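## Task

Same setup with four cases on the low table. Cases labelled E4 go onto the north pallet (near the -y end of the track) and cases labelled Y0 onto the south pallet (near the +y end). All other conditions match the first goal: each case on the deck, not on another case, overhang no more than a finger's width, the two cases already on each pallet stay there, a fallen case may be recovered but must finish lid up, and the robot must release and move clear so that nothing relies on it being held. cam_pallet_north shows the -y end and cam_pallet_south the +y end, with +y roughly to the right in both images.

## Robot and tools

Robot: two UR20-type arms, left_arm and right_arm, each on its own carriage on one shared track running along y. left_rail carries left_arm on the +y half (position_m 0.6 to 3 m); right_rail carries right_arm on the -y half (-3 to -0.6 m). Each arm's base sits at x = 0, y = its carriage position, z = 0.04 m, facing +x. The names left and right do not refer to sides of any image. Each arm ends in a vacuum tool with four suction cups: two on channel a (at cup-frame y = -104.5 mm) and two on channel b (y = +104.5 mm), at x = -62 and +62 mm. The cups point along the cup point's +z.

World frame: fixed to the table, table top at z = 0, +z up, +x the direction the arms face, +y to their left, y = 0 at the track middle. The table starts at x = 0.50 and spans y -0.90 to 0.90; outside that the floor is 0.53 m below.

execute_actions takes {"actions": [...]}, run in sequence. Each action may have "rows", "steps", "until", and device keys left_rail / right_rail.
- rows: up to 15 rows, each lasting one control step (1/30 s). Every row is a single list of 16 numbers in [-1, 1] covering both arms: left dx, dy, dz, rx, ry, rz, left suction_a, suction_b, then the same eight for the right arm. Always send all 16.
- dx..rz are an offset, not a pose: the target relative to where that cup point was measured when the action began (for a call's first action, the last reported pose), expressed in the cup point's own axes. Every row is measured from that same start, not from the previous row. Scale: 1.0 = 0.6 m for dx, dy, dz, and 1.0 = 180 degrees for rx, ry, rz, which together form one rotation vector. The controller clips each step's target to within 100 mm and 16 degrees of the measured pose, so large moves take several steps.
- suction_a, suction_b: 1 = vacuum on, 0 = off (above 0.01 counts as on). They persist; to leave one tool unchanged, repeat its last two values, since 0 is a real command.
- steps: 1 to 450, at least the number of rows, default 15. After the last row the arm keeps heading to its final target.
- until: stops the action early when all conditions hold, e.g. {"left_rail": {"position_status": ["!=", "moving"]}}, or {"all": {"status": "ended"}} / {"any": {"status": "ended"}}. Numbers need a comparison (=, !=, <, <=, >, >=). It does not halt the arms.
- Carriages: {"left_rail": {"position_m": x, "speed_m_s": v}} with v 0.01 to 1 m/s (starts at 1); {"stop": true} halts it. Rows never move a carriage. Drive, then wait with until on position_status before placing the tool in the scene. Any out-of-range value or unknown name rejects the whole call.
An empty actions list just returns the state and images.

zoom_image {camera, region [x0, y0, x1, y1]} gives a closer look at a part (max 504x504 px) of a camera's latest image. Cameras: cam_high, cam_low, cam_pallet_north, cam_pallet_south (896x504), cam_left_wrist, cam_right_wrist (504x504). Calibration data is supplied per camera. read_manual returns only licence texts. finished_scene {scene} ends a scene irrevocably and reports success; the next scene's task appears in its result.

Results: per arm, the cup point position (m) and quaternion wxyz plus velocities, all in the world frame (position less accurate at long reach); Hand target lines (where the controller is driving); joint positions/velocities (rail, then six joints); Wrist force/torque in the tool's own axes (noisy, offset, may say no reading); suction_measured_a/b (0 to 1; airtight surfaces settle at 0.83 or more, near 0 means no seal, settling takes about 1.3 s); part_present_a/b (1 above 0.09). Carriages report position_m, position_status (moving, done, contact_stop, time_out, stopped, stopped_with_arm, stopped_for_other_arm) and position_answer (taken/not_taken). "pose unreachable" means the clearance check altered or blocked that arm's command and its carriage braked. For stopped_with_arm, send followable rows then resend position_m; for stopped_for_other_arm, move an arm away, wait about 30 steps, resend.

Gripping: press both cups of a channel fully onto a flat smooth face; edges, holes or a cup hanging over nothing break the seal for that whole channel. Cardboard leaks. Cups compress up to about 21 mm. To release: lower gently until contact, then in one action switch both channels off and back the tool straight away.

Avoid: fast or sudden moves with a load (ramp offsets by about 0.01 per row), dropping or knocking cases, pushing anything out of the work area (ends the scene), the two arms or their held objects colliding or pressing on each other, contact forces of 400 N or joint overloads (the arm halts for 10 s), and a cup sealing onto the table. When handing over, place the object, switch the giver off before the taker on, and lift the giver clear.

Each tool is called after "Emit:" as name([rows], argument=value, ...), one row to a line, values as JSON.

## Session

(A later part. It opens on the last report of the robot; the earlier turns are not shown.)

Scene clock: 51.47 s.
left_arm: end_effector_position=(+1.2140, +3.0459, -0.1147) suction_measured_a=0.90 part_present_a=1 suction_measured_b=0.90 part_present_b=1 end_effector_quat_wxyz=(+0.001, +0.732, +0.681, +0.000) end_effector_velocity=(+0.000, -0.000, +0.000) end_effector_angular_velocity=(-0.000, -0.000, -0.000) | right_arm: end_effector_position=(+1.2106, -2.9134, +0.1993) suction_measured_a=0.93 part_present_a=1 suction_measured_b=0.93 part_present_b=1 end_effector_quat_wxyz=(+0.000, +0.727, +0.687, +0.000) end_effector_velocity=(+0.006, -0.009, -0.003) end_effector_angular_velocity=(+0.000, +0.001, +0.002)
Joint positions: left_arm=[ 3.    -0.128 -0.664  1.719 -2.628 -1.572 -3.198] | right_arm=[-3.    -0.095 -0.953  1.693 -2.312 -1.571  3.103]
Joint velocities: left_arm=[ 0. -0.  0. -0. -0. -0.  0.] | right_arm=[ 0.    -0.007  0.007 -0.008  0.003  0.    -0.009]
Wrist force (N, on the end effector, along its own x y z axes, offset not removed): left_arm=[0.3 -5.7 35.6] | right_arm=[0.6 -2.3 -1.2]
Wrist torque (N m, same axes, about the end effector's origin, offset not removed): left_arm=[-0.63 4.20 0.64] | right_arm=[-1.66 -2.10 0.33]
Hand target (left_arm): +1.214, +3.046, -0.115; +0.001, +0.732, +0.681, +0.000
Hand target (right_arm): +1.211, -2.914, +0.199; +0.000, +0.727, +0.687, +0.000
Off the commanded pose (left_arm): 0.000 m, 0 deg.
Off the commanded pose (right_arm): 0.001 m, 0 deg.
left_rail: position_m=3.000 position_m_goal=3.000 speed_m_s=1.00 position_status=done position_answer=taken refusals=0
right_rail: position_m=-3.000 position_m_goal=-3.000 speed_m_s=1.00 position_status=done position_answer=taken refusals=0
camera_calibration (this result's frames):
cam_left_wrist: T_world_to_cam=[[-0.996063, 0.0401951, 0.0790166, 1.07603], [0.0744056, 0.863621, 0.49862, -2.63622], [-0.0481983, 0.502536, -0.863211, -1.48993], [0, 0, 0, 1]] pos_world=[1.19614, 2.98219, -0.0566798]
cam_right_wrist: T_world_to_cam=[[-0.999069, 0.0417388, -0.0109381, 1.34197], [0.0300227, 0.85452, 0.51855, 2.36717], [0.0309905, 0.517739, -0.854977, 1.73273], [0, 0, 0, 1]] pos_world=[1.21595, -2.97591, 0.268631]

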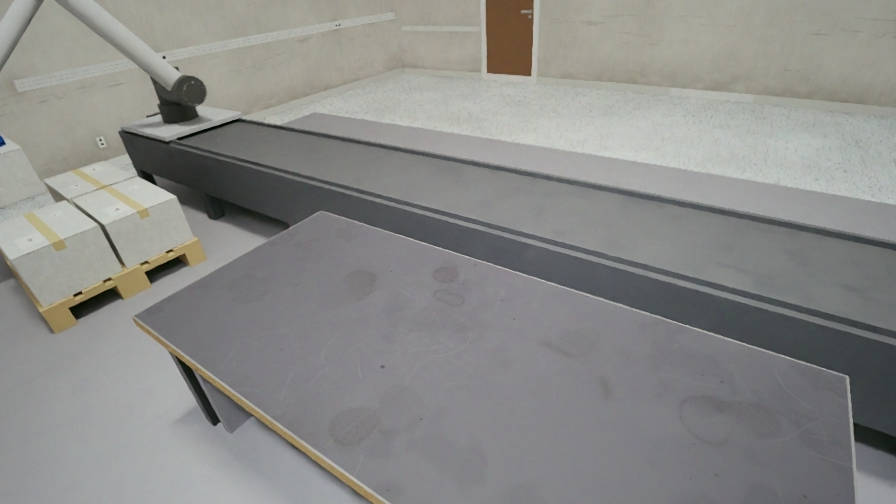

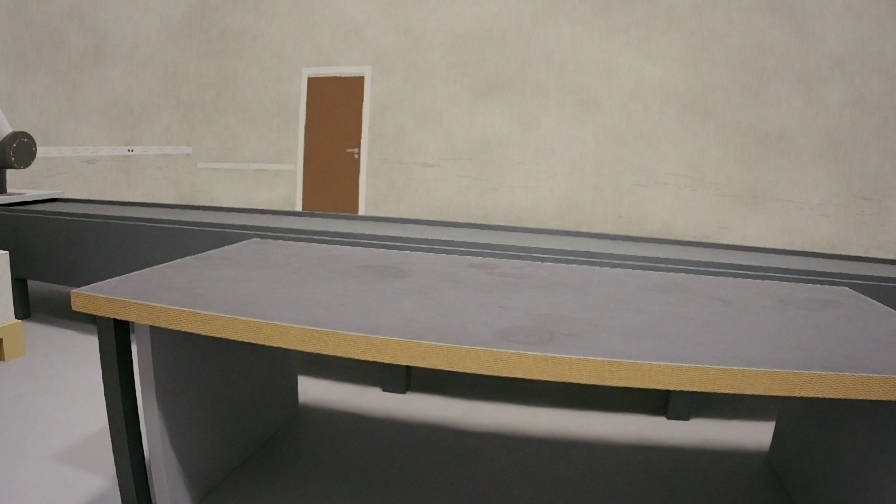

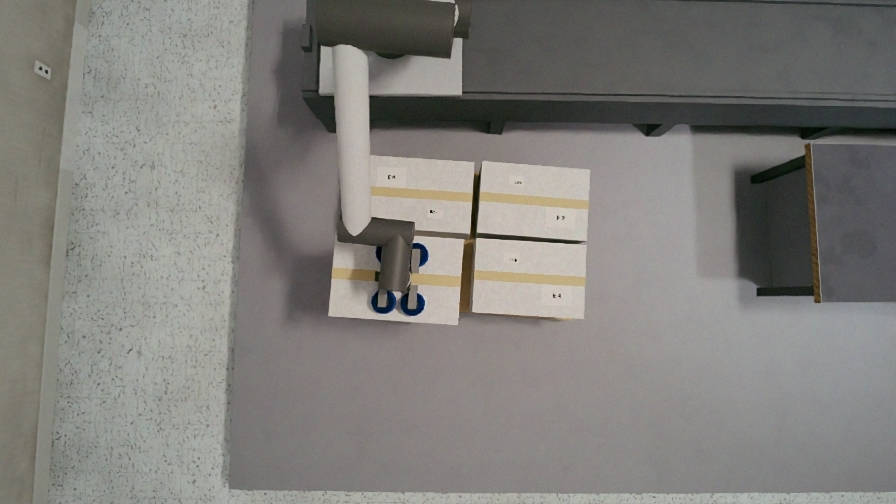

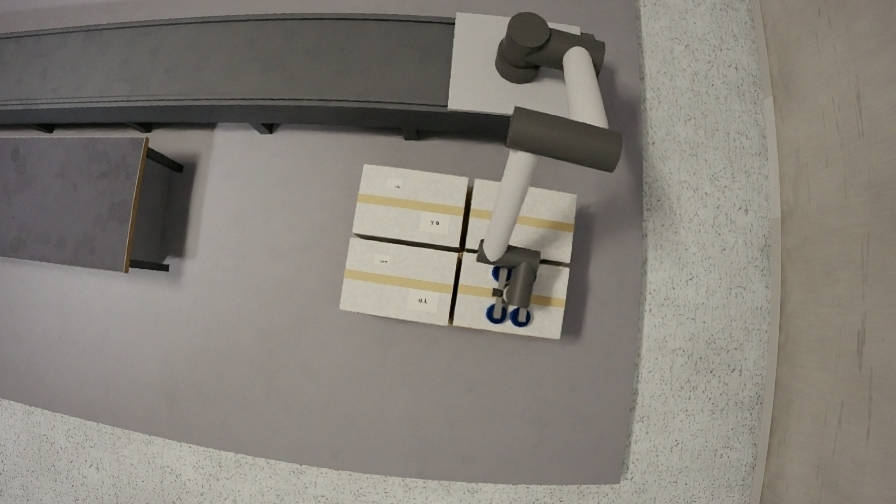

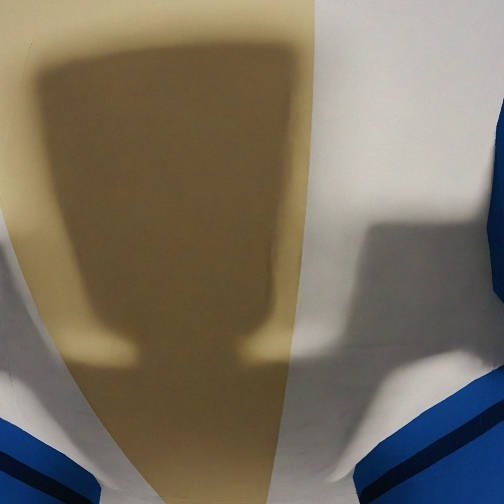

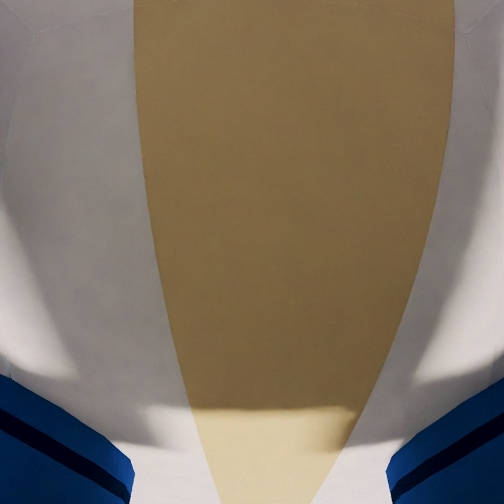

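Emit:
execute_actions([
  {"rows":[[0,0,0.002,0,0,0,1,1,0,0,0.03,0,0,0,1,1],[0,0,0.002,0,0,0,1,1,0,0,0.07,0,0,0,1,1],[0,0,0.002,0,0,0,1,1,0,0,0.12,0,0,0,1,1],[0,0,0.002,0,0,0,1,1,0,0,0.525,0,0,0,1,1]],"steps":27},
])

Emit:
zoom_image(camera="cam_pallet_north", region=[330,130,610,340])

Scene clock: 52.57 s.
left_arm: end_effector_position=(+1.2140, +3.0459, -0.1159) suction_measured_a=0.90 part_present_a=1 suction_measured_b=0.90 part_present_b=1 end_effector_quat_wxyz=(+0.001, +0.732, +0.681, +0.000) end_effector_velocity=(-0.000, +0.000, -0.000) end_effector_angular_velocity=(-0.000, -0.000, -0.000) | right_arm: end_effector_position=(+1.2103, -2.9139, -0.1148) suction_measured_a=0.93 part_present_a=1 suction_measured_b=0.93 part_present_b=1 end_effector_quat_wxyz=(+0.000, +0.727, +0.687, +0.000) end_effector_velocity=(+0.004, +0.001, -0.010) end_effector_angular_velocity=(+0.000, -0.001, +0.000)
Joint positions: left_arm=[ 3.    -0.128 -0.662  1.719 -2.629 -1.572 -3.198] | right_arm=[-3.    -0.095 -0.664  1.721 -2.629 -1.571  3.102]
Joint velocities: left_arm=[ 0.  0.  0.  0. -0.  0.  0.] | right_arm=[ 0.     0.001  0.012 -0.008 -0.005  0.     0.001]
Wrist force (N, on the end effector, along its own x y z axes, offset not removed): left_arm=[2.1 -7.5 35.8] | right_arm=[1.3 2.8 -0.7]
Wrist torque (N m, same axes, about the end effector's origin, offset not removed): left_arm=[-0.84 4.06 0.66] | right_arm=[-0.90 -2.00 0.19]
Hand target (left_arm): +1.214, +3.046, -0.116; +0.001, +0.732, +0.681, +0.000
Hand target (right_arm): +1.210, -2.914, -0.116; +0.000, +0.727, +0.687, +0.000
Off the commanded pose (left_arm): 0.000 m, 0 deg.
Off the commanded pose (right_arm): 0.001 m, 0 deg.
left_rail: position_m=3.000 position_m_goal=3.000 speed_m_s=1.00 position_status=done position_answer=taken refusals=0
right_rail: position_m=-3.000 position_m_goal=-3.000 speed_m_s=1.00 position_status=done position_answer=taken refusals=0
camera_calibration (this result's frames):
cam_left_wrist: T_world_to_cam=[[-0.996063, 0.0401928, 0.079015, 1.07614], [0.0744028, 0.863621, 0.49862, -2.63562], [-0.0481981, 0.502536, -0.863212, -1.49096], [0, 0, 0, 1]] pos_world=[1.19614, 2.98219, -0.0578776]
cam_right_wrist: T_world_to_cam=[[-0.999063, 0.0418121, -0.0111894, 1.33836], [0.0299563, 0.854541, 0.518519, 2.53067], [0.0312422, 0.517698, -0.854993, 1.46408], [0, 0, 0, 1]] pos_world=[1.21555, -2.97648, -0.0454438]

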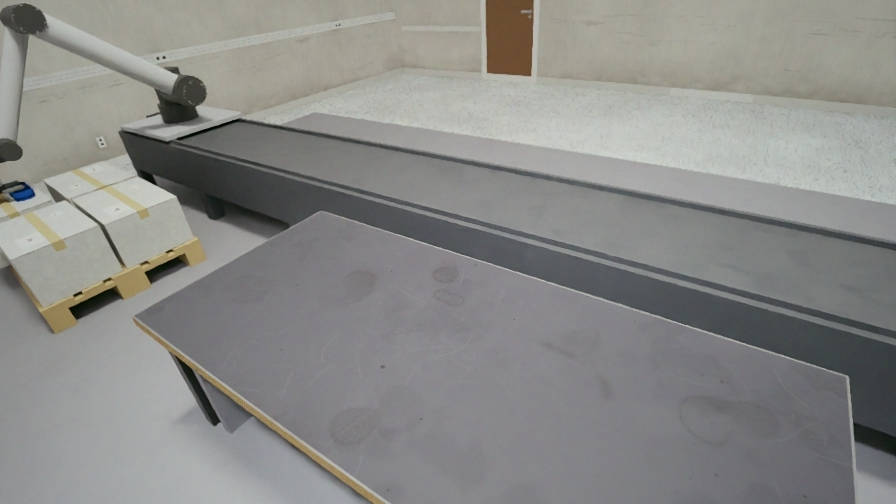

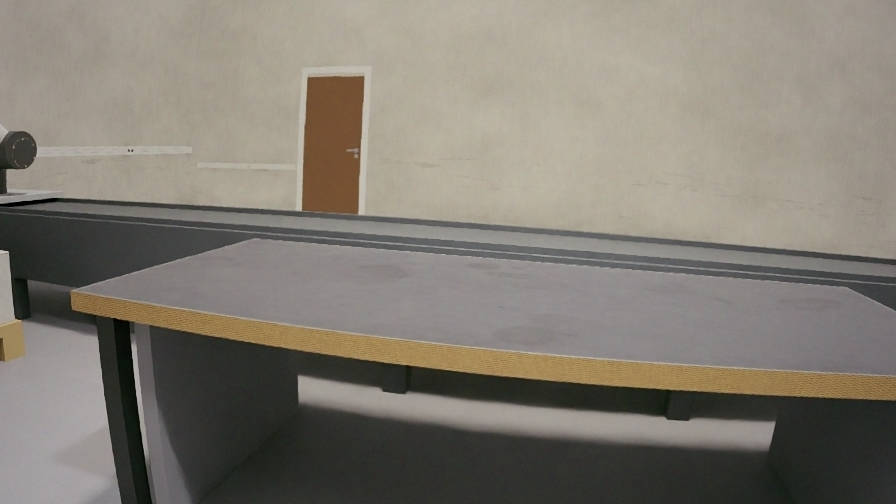

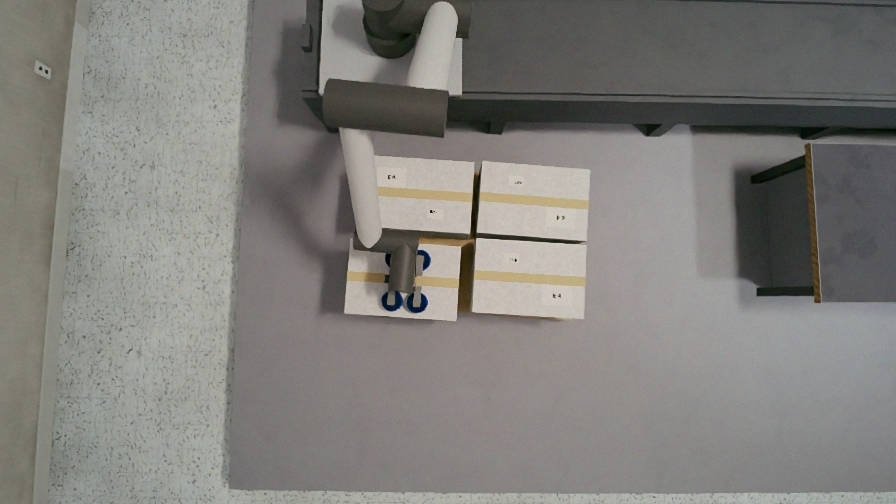

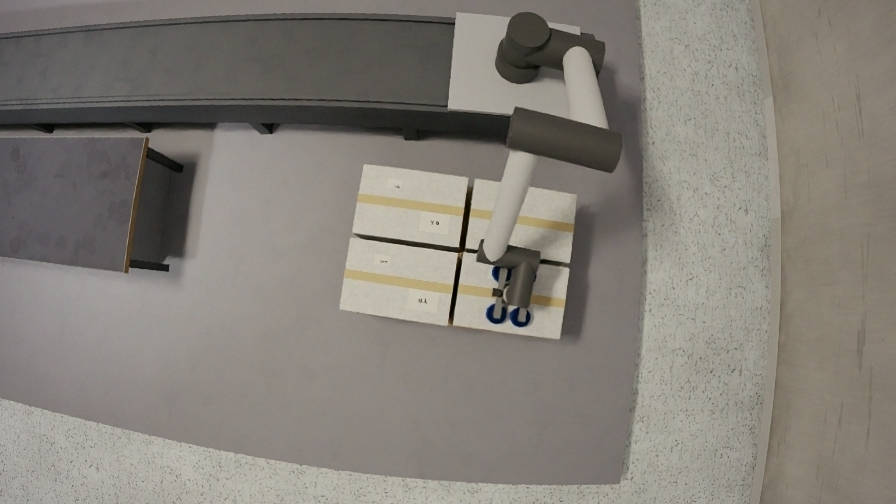

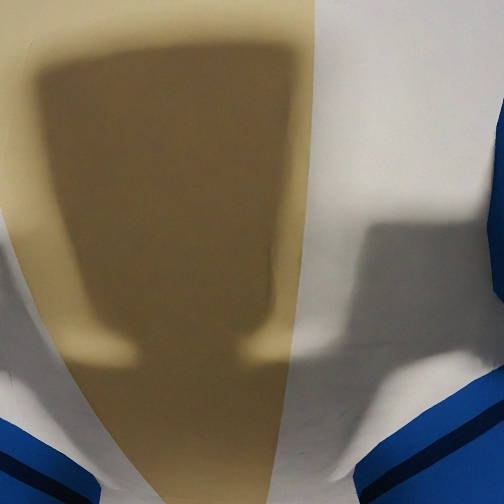

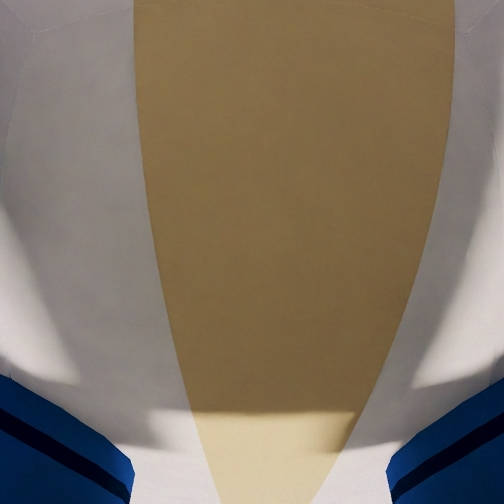

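Region (330, 130, 610, 340) of cam_pallet_north's 896x504 image, scaled by 1.800, with more detail than that image has; it fills the top 378 rows of this view, and the rest is white.

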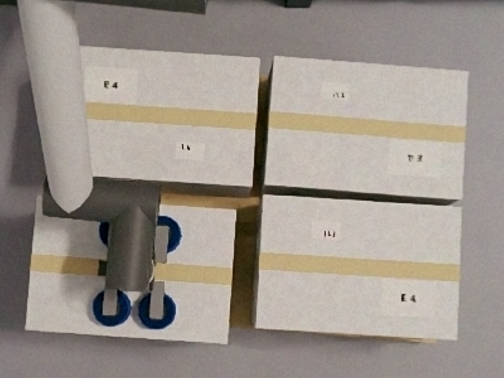

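Emit:
execute_actions([
  {"rows":[[0,0,0.002,0,0,0,1,1,0.012,-0.012,0.002,0,0,0,1,1],[0,0,0.002,0,0,0,1,1,0.025,-0.025,0.005,0,0,0,1,1],[0,0,0.002,0,0,0,1,1,0.04,-0.04,0.01,0,0,0,1,1],[0,0,0.002,0,0,0,1,1,0.055,-0.055,0.015,0,0,0,1,1],[0,0,0.002,0,0,0,1,1,0.068,-0.068,0.02,0,0,0,1,1],[0,0,0.002,0,0,0,1,1,0.078,-0.08,0.025,0,0,0,1,1],[0,0,0.002,0,0,0,1,1,0.078,-0.08,0.03,0,0,0,1,1]],"steps":16},
])

Emit:
zoom_image(camera="cam_pallet_north", region=[330,130,610,340])

Scene clock: 53.57 s.
left_arm: end_effector_position=(+1.2140, +3.0459, -0.1171) suction_measured_a=0.90 part_present_a=1 suction_measured_b=0.90 part_present_b=1 end_effector_quat_wxyz=(+0.001, +0.732, +0.681, +0.000) end_effector_velocity=(+0.000, -0.000, -0.000) end_effector_angular_velocity=(-0.000, -0.000, -0.000) | right_arm: end_effector_position=(+1.1656, -2.8651, -0.1324) suction_measured_a=0.93 part_present_a=1 suction_measured_b=0.93 part_present_b=1 end_effector_quat_wxyz=(+0.000, +0.727, +0.687, +0.000) end_effector_velocity=(-0.006, +0.006, -0.004) end_effector_angular_velocity=(-0.001, -0.002, -0.001)
Joint positions: left_arm=[ 3.    -0.128 -0.661  1.718 -2.63  -1.572 -3.198] | right_arm=[-3.    -0.057 -0.668  1.785 -2.688 -1.571  3.141]
Joint velocities: left_arm=[ 0. -0.  0. -0. -0. -0.  0.] | right_arm=[ 0.     0.005  0.001  0.009 -0.012 -0.001  0.007]
Wrist force (N, on the end effector, along its own x y z axes, offset not removed): left_arm=[0.0 -6.9 36.5] | right_arm=[6.0 1.2 -0.7]
Wrist torque (N m, same axes, about the end effector's origin, offset not removed): left_arm=[-0.79 4.28 0.63] | right_arm=[-0.71 -2.47 0.21]
Hand target (left_arm): +1.214, +3.046, -0.117; +0.001, +0.732, +0.681, +0.000
Hand target (right_arm): +1.165, -2.864, -0.133; +0.000, +0.727, +0.687, +0.000
Off the commanded pose (left_arm): 0.000 m, 0 deg.
Off the commanded pose (right_arm): 0.001 m, 0 deg.
left_rail: position_m=3.000 position_m_goal=3.000 speed_m_s=1.00 position_status=done position_answer=taken refusals=0
right_rail: position_m=-3.000 position_m_goal=-3.000 speed_m_s=1.00 position_status=done position_answer=taken refusals=0
camera_calibration (this result's frames):
cam_left_wrist: T_world_to_cam=[[-0.996063, 0.0401942, 0.0790131, 1.07623], [0.0744031, 0.863621, 0.49862, -2.63502], [-0.0481958, 0.502536, -0.863212, -1.492], [0, 0, 0, 1]] pos_world=[1.19614, 2.98218, -0.0590713]
cam_right_wrist: T_world_to_cam=[[-0.999066, 0.0417209, -0.0112212, 1.29126], [0.0298601, 0.854515, 0.518567, 2.49944], [0.0312237, 0.517748, -0.854963, 1.42528], [0, 0, 0, 1]] pos_world=[1.17092, -2.92762, -0.0630775]

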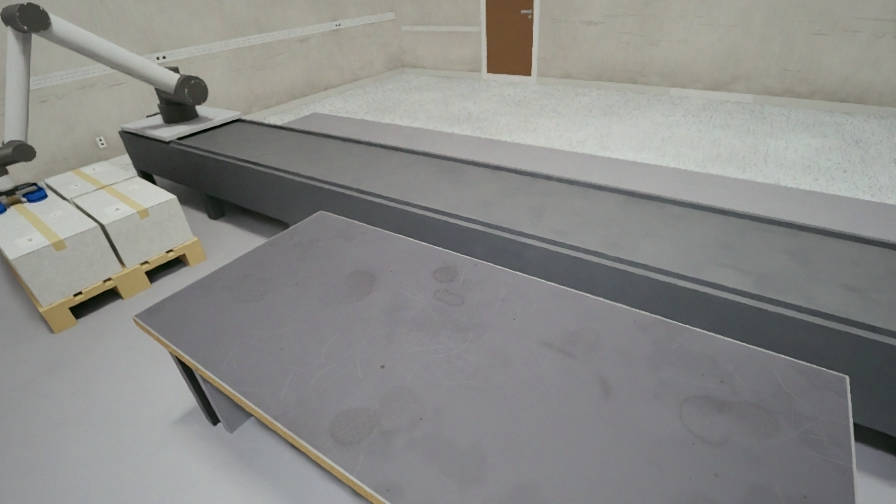

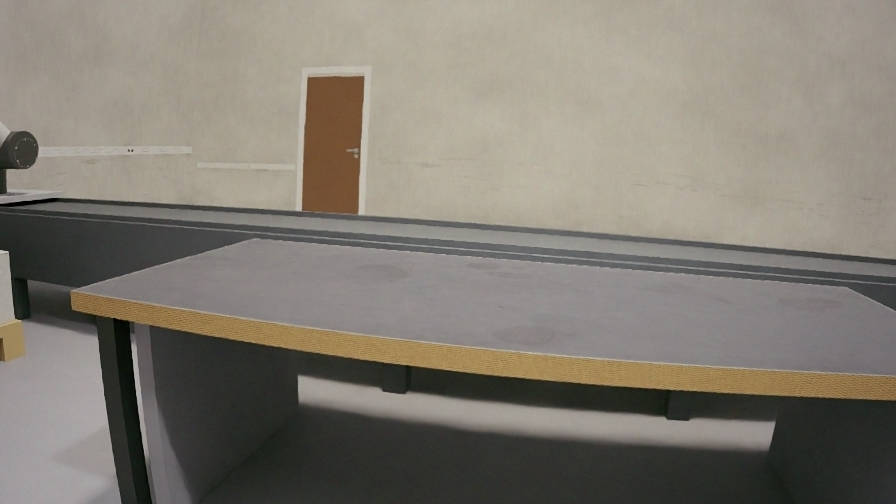

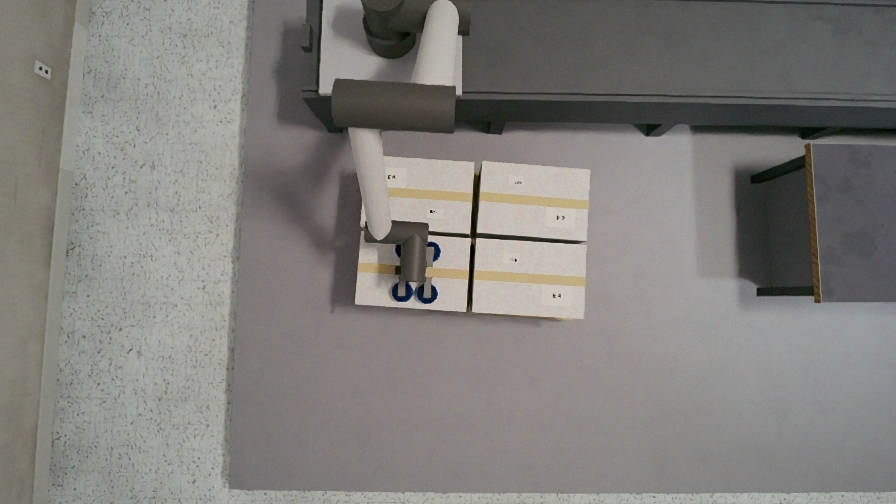

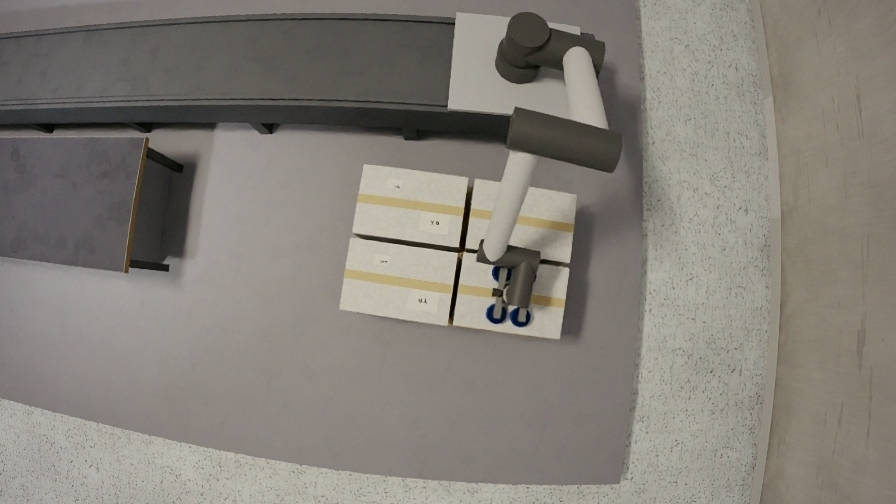

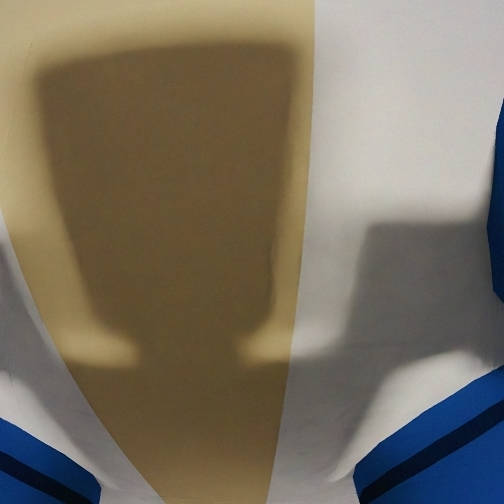

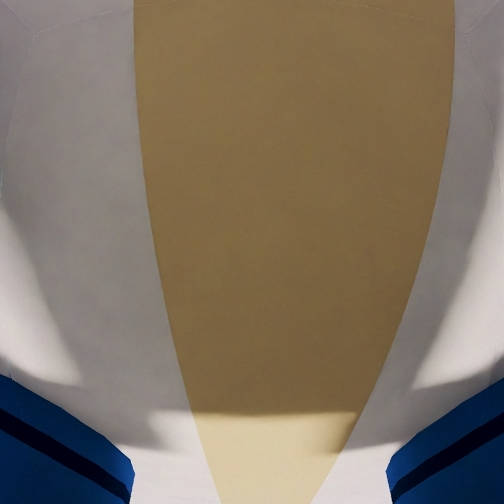

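Region (330, 130, 610, 340) of cam_pallet_north's 896x504 image, scaled by 1.800, with more detail than that image has; it fills the top 378 rows of this view, and the rest is white.

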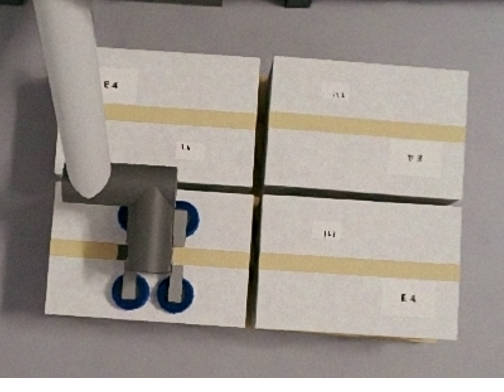

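Emit:
execute_actions([
  {"rows":[[0,0,0.002,0,0,0,1,1,0,0,0.005,0,0,0,1,1]],"steps":8},
])

Scene clock: 54.00 s.
left_arm: end_effector_position=(+1.2140, +3.0459, -0.1182) suction_measured_a=0.90 part_present_a=1 suction_measured_b=0.90 part_present_b=1 end_effector_quat_wxyz=(+0.001, +0.732, +0.681, +0.000) end_effector_velocity=(-0.000, +0.000, -0.001) end_effector_angular_velocity=(+0.000, +0.000, -0.000) | right_arm: end_effector_position=(+1.1654, -2.8649, -0.1353) suction_measured_a=0.93 part_present_a=1 suction_measured_b=0.93 part_present_b=1 end_effector_quat_wxyz=(+0.000, +0.727, +0.687, +0.000) end_effector_velocity=(+0.001, -0.001, -0.002) end_effector_angular_velocity=(-0.000, -0.000, +0.001)
Joint positions: left_arm=[ 3.    -0.128 -0.66   1.718 -2.631 -1.572 -3.198] | right_arm=[-3.    -0.057 -0.665  1.784 -2.691 -1.571  3.141]
Joint velocities: left_arm=[ 0.     0.     0.001 -0.    -0.001  0.     0.   ] | right_arm=[ 0.    -0.001  0.003 -0.002 -0.002  0.    -0.001]
Wrist force (N, on the end effector, along its own x y z axes, offset not removed): left_arm=[1.0 -6.5 37.6] | right_arm=[7.7 3.5 -2.1]
Wrist torque (N m, same axes, about the end effector's origin, offset not removed): left_arm=[-0.77 4.17 0.59] | right_arm=[-0.59 -2.75 0.24]
Hand target (left_arm): +1.214, +3.046, -0.118; +0.001, +0.732, +0.681, +0.000
Hand target (right_arm): +1.166, -2.865, -0.135; +0.000, +0.727, +0.687, +0.000
Off the commanded pose (left_arm): 0.000 m, 0 deg.
Off the commanded pose (right_arm): 0.000 m, 0 deg.
left_rail: position_m=3.000 position_m_goal=3.000 speed_m_s=1.00 position_status=done position_answer=taken refusals=0
right_rail: position_m=-3.000 position_m_goal=-3.000 speed_m_s=1.00 position_status=done position_answer=taken refusals=0
camera_calibration (this result's frames):
cam_left_wrist: T_world_to_cam=[[-0.996062, 0.0401958, 0.0790208, 1.07631], [0.0744083, 0.863621, 0.49862, -2.63447], [-0.0482016, 0.502537, -0.863211, -1.49295], [0, 0, 0, 1]] pos_world=[1.19614, 2.98218, -0.0601777]
cam_right_wrist: T_world_to_cam=[[-0.99907, 0.0416622, -0.0110722, 1.29088], [0.0298877, 0.854525, 0.51855, 2.50076], [0.0310654, 0.517737, -0.854976, 1.4229], [0, 0, 0, 1]] pos_world=[1.17073, -2.92743, -0.0659286]

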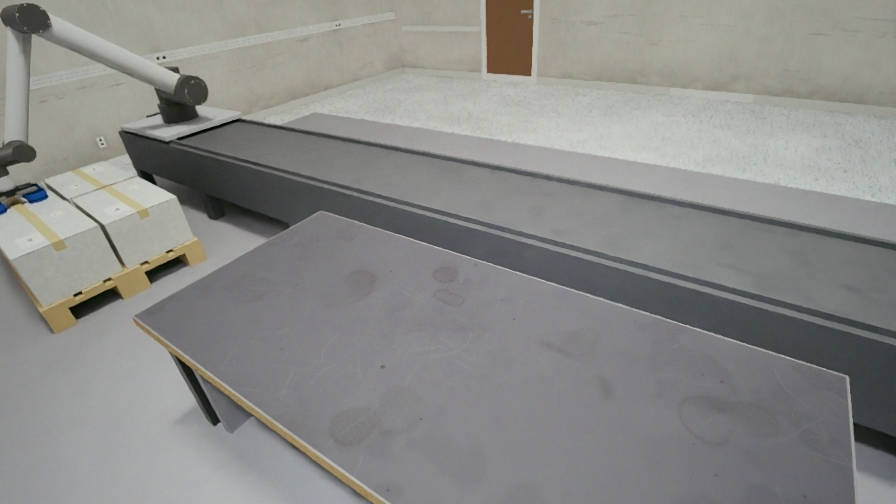

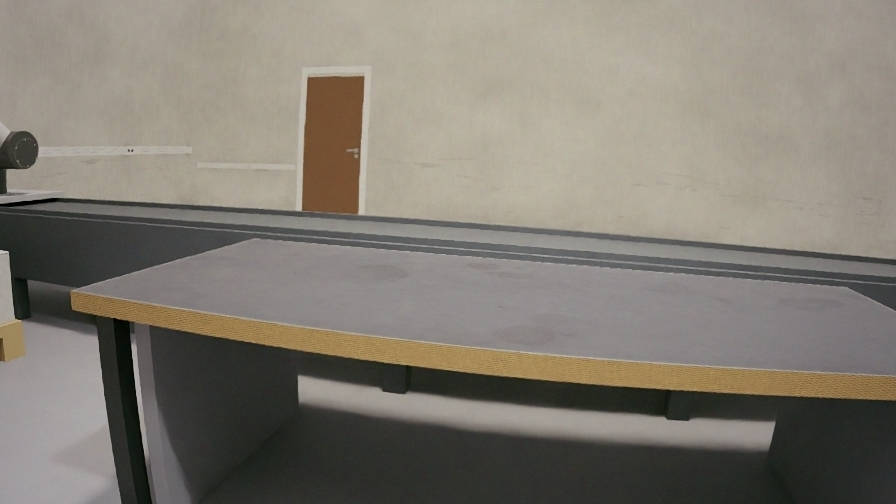

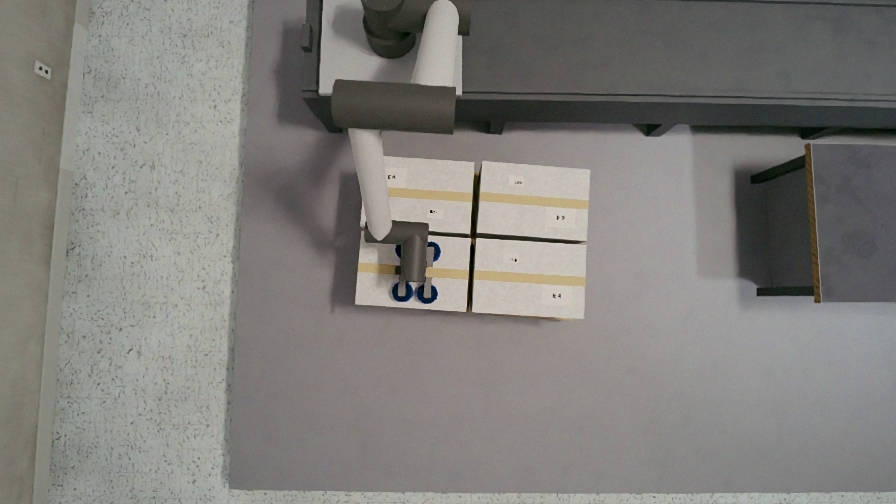

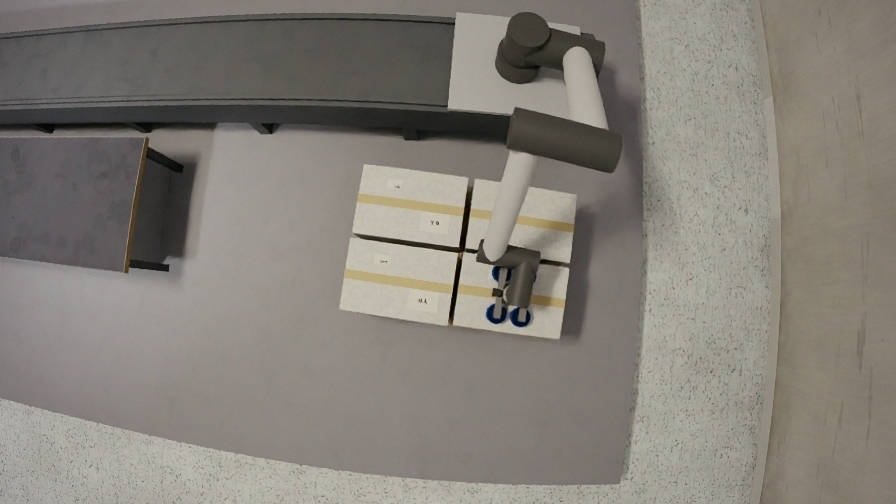

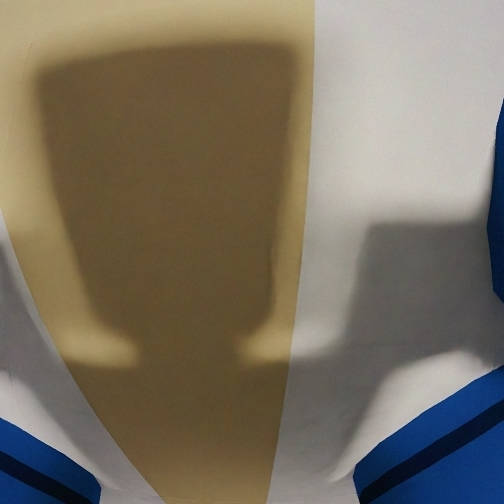

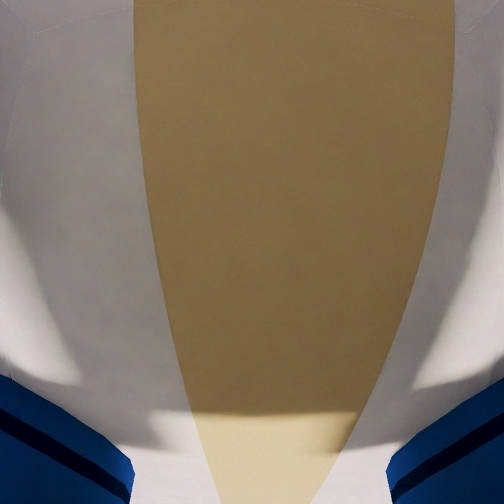

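Emit:
execute_actions([
  {"rows":[[0,0,0.002,0,0,0,1,1,0,0,0.0025,0,0,0,1,1]],"steps":8},
])

Scene clock: 54.43 s.
left_arm: end_effector_position=(+1.2140, +3.0459, -0.1192) suction_measured_a=0.90 part_present_a=1 suction_measured_b=0.90 part_present_b=1 end_effector_quat_wxyz=(+0.001, +0.732, +0.681, +0.000) end_effector_velocity=(+0.000, -0.000, -0.001) end_effector_angular_velocity=(+0.000, -0.000, +0.000) | right_arm: end_effector_position=(+1.1654, -2.8650, -0.1367) suction_measured_a=0.93 part_present_a=1 suction_measured_b=0.93 part_present_b=1 end_effector_quat_wxyz=(+0.000, +0.727, +0.687, +0.000) end_effector_velocity=(-0.000, +0.000, -0.001) end_effector_angular_velocity=(+0.000, +0.000, +0.000)
Joint positions: left_arm=[ 3.    -0.128 -0.659  1.718 -2.632 -1.572 -3.198] | right_arm=[-3.    -0.057 -0.664  1.784 -2.692 -1.571  3.141]
Joint velocities: left_arm=[ 0.    -0.     0.001 -0.    -0.001  0.    -0.   ] | right_arm=[ 0.    -0.     0.001 -0.    -0.001  0.    -0.   ]
Wrist force (N, on the end effector, along its own x y z axes, offset not removed): left_arm=[-5.1 -11.9 13.7] | right_arm=[2.7 5.9 -2.1]
Wrist torque (N m, same axes, about the end effector's origin, offset not removed): left_arm=[-0.52 8.78 -0.88] | right_arm=[-0.21 -2.03 0.22]
Hand target (left_arm): +1.214, +3.046, -0.119; +0.001, +0.732, +0.681, +0.000
Hand target (right_arm): +1.165, -2.865, -0.137; +0.000, +0.727, +0.687, +0.000
Off the commanded pose (left_arm): 0.000 m, 0 deg.
Off the commanded pose (right_arm): 0.000 m, 0 deg.
left_rail: position_m=3.000 position_m_goal=3.000 speed_m_s=1.00 position_status=done position_answer=taken refusals=0
right_rail: position_m=-3.000 position_m_goal=-3.000 speed_m_s=1.00 position_status=done position_answer=taken refusals=0
camera_calibration (this result's frames):
cam_left_wrist: T_world_to_cam=[[-0.996074, 0.0401791, 0.0788782, 1.07652], [0.0743247, 0.863599, 0.498671, -2.63379], [-0.0480829, 0.502576, -0.863195, -1.49406], [0, 0, 0, 1]] pos_world=[1.19621, 2.98216, -0.0611777]
cam_right_wrist: T_world_to_cam=[[-0.999071, 0.0416608, -0.0110522, 1.29087], [0.0298968, 0.854524, 0.51855, 2.50156], [0.0310476, 0.517738, -0.854976, 1.42178], [0, 0, 0, 1]] pos_world=[1.17074, -2.92754, -0.0673296]

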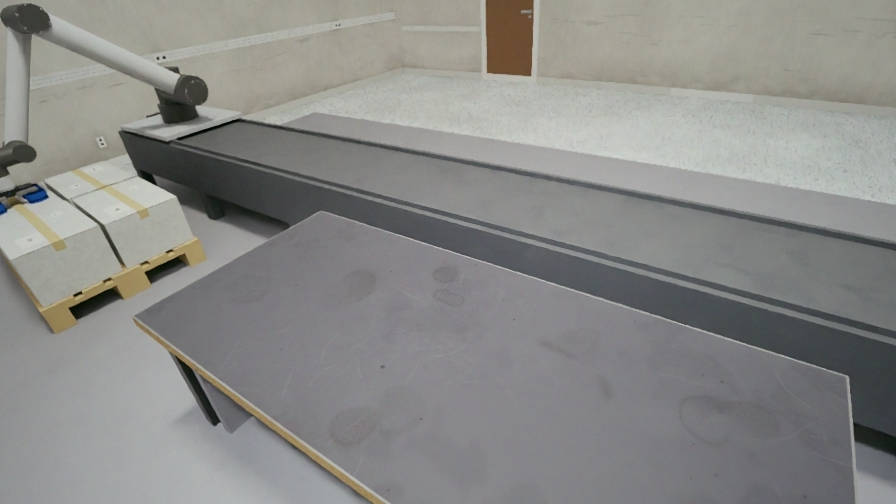

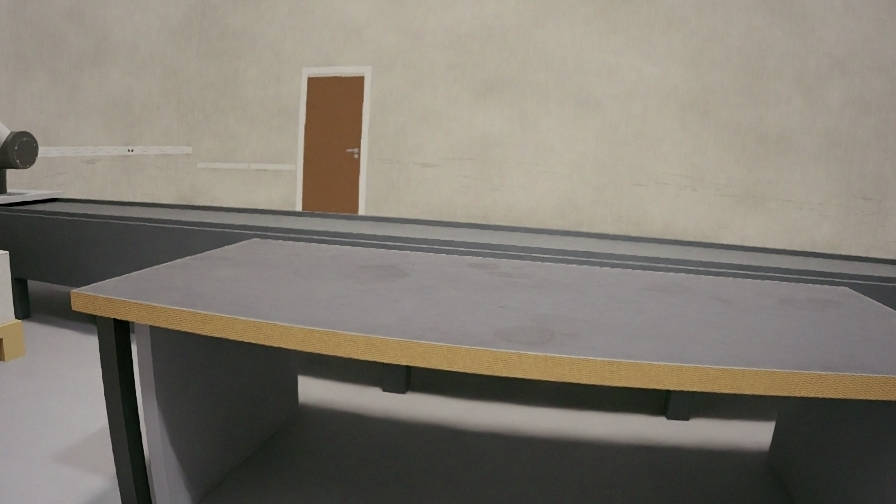

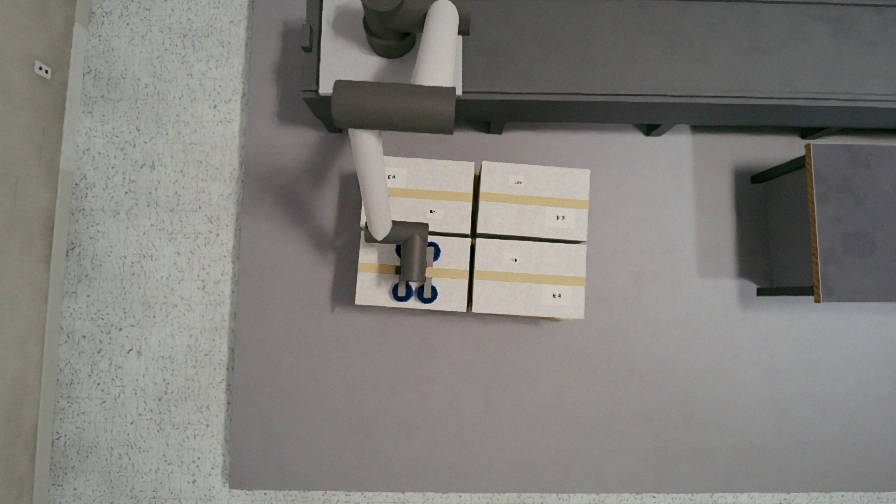

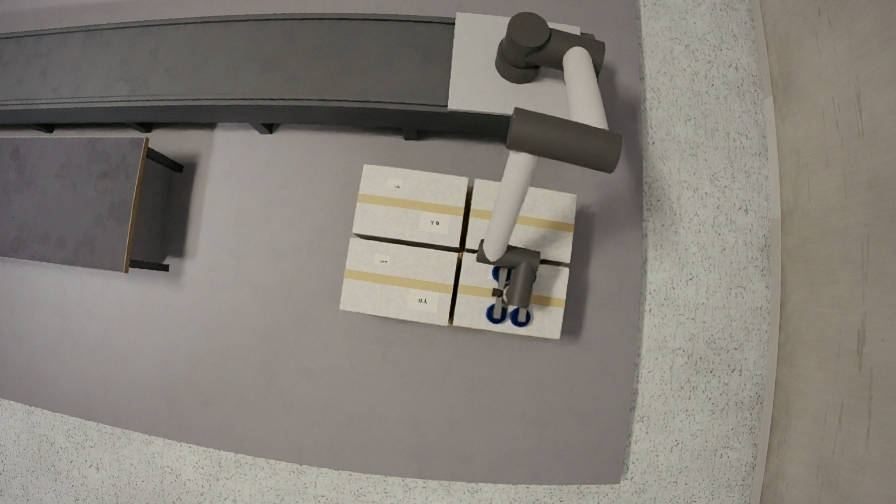

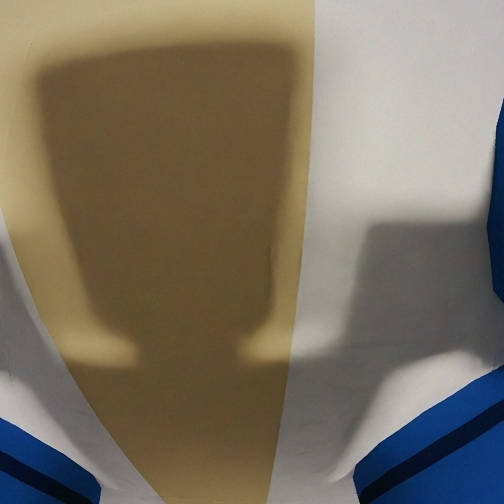

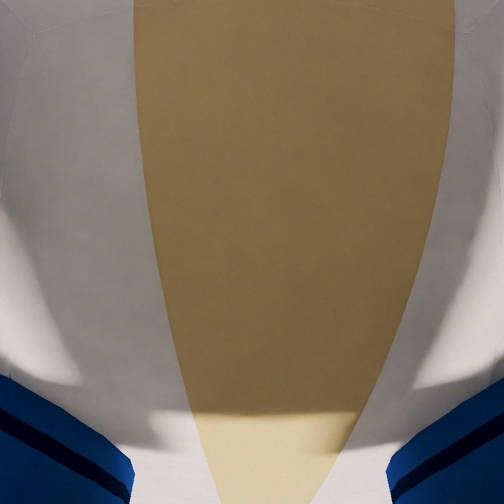

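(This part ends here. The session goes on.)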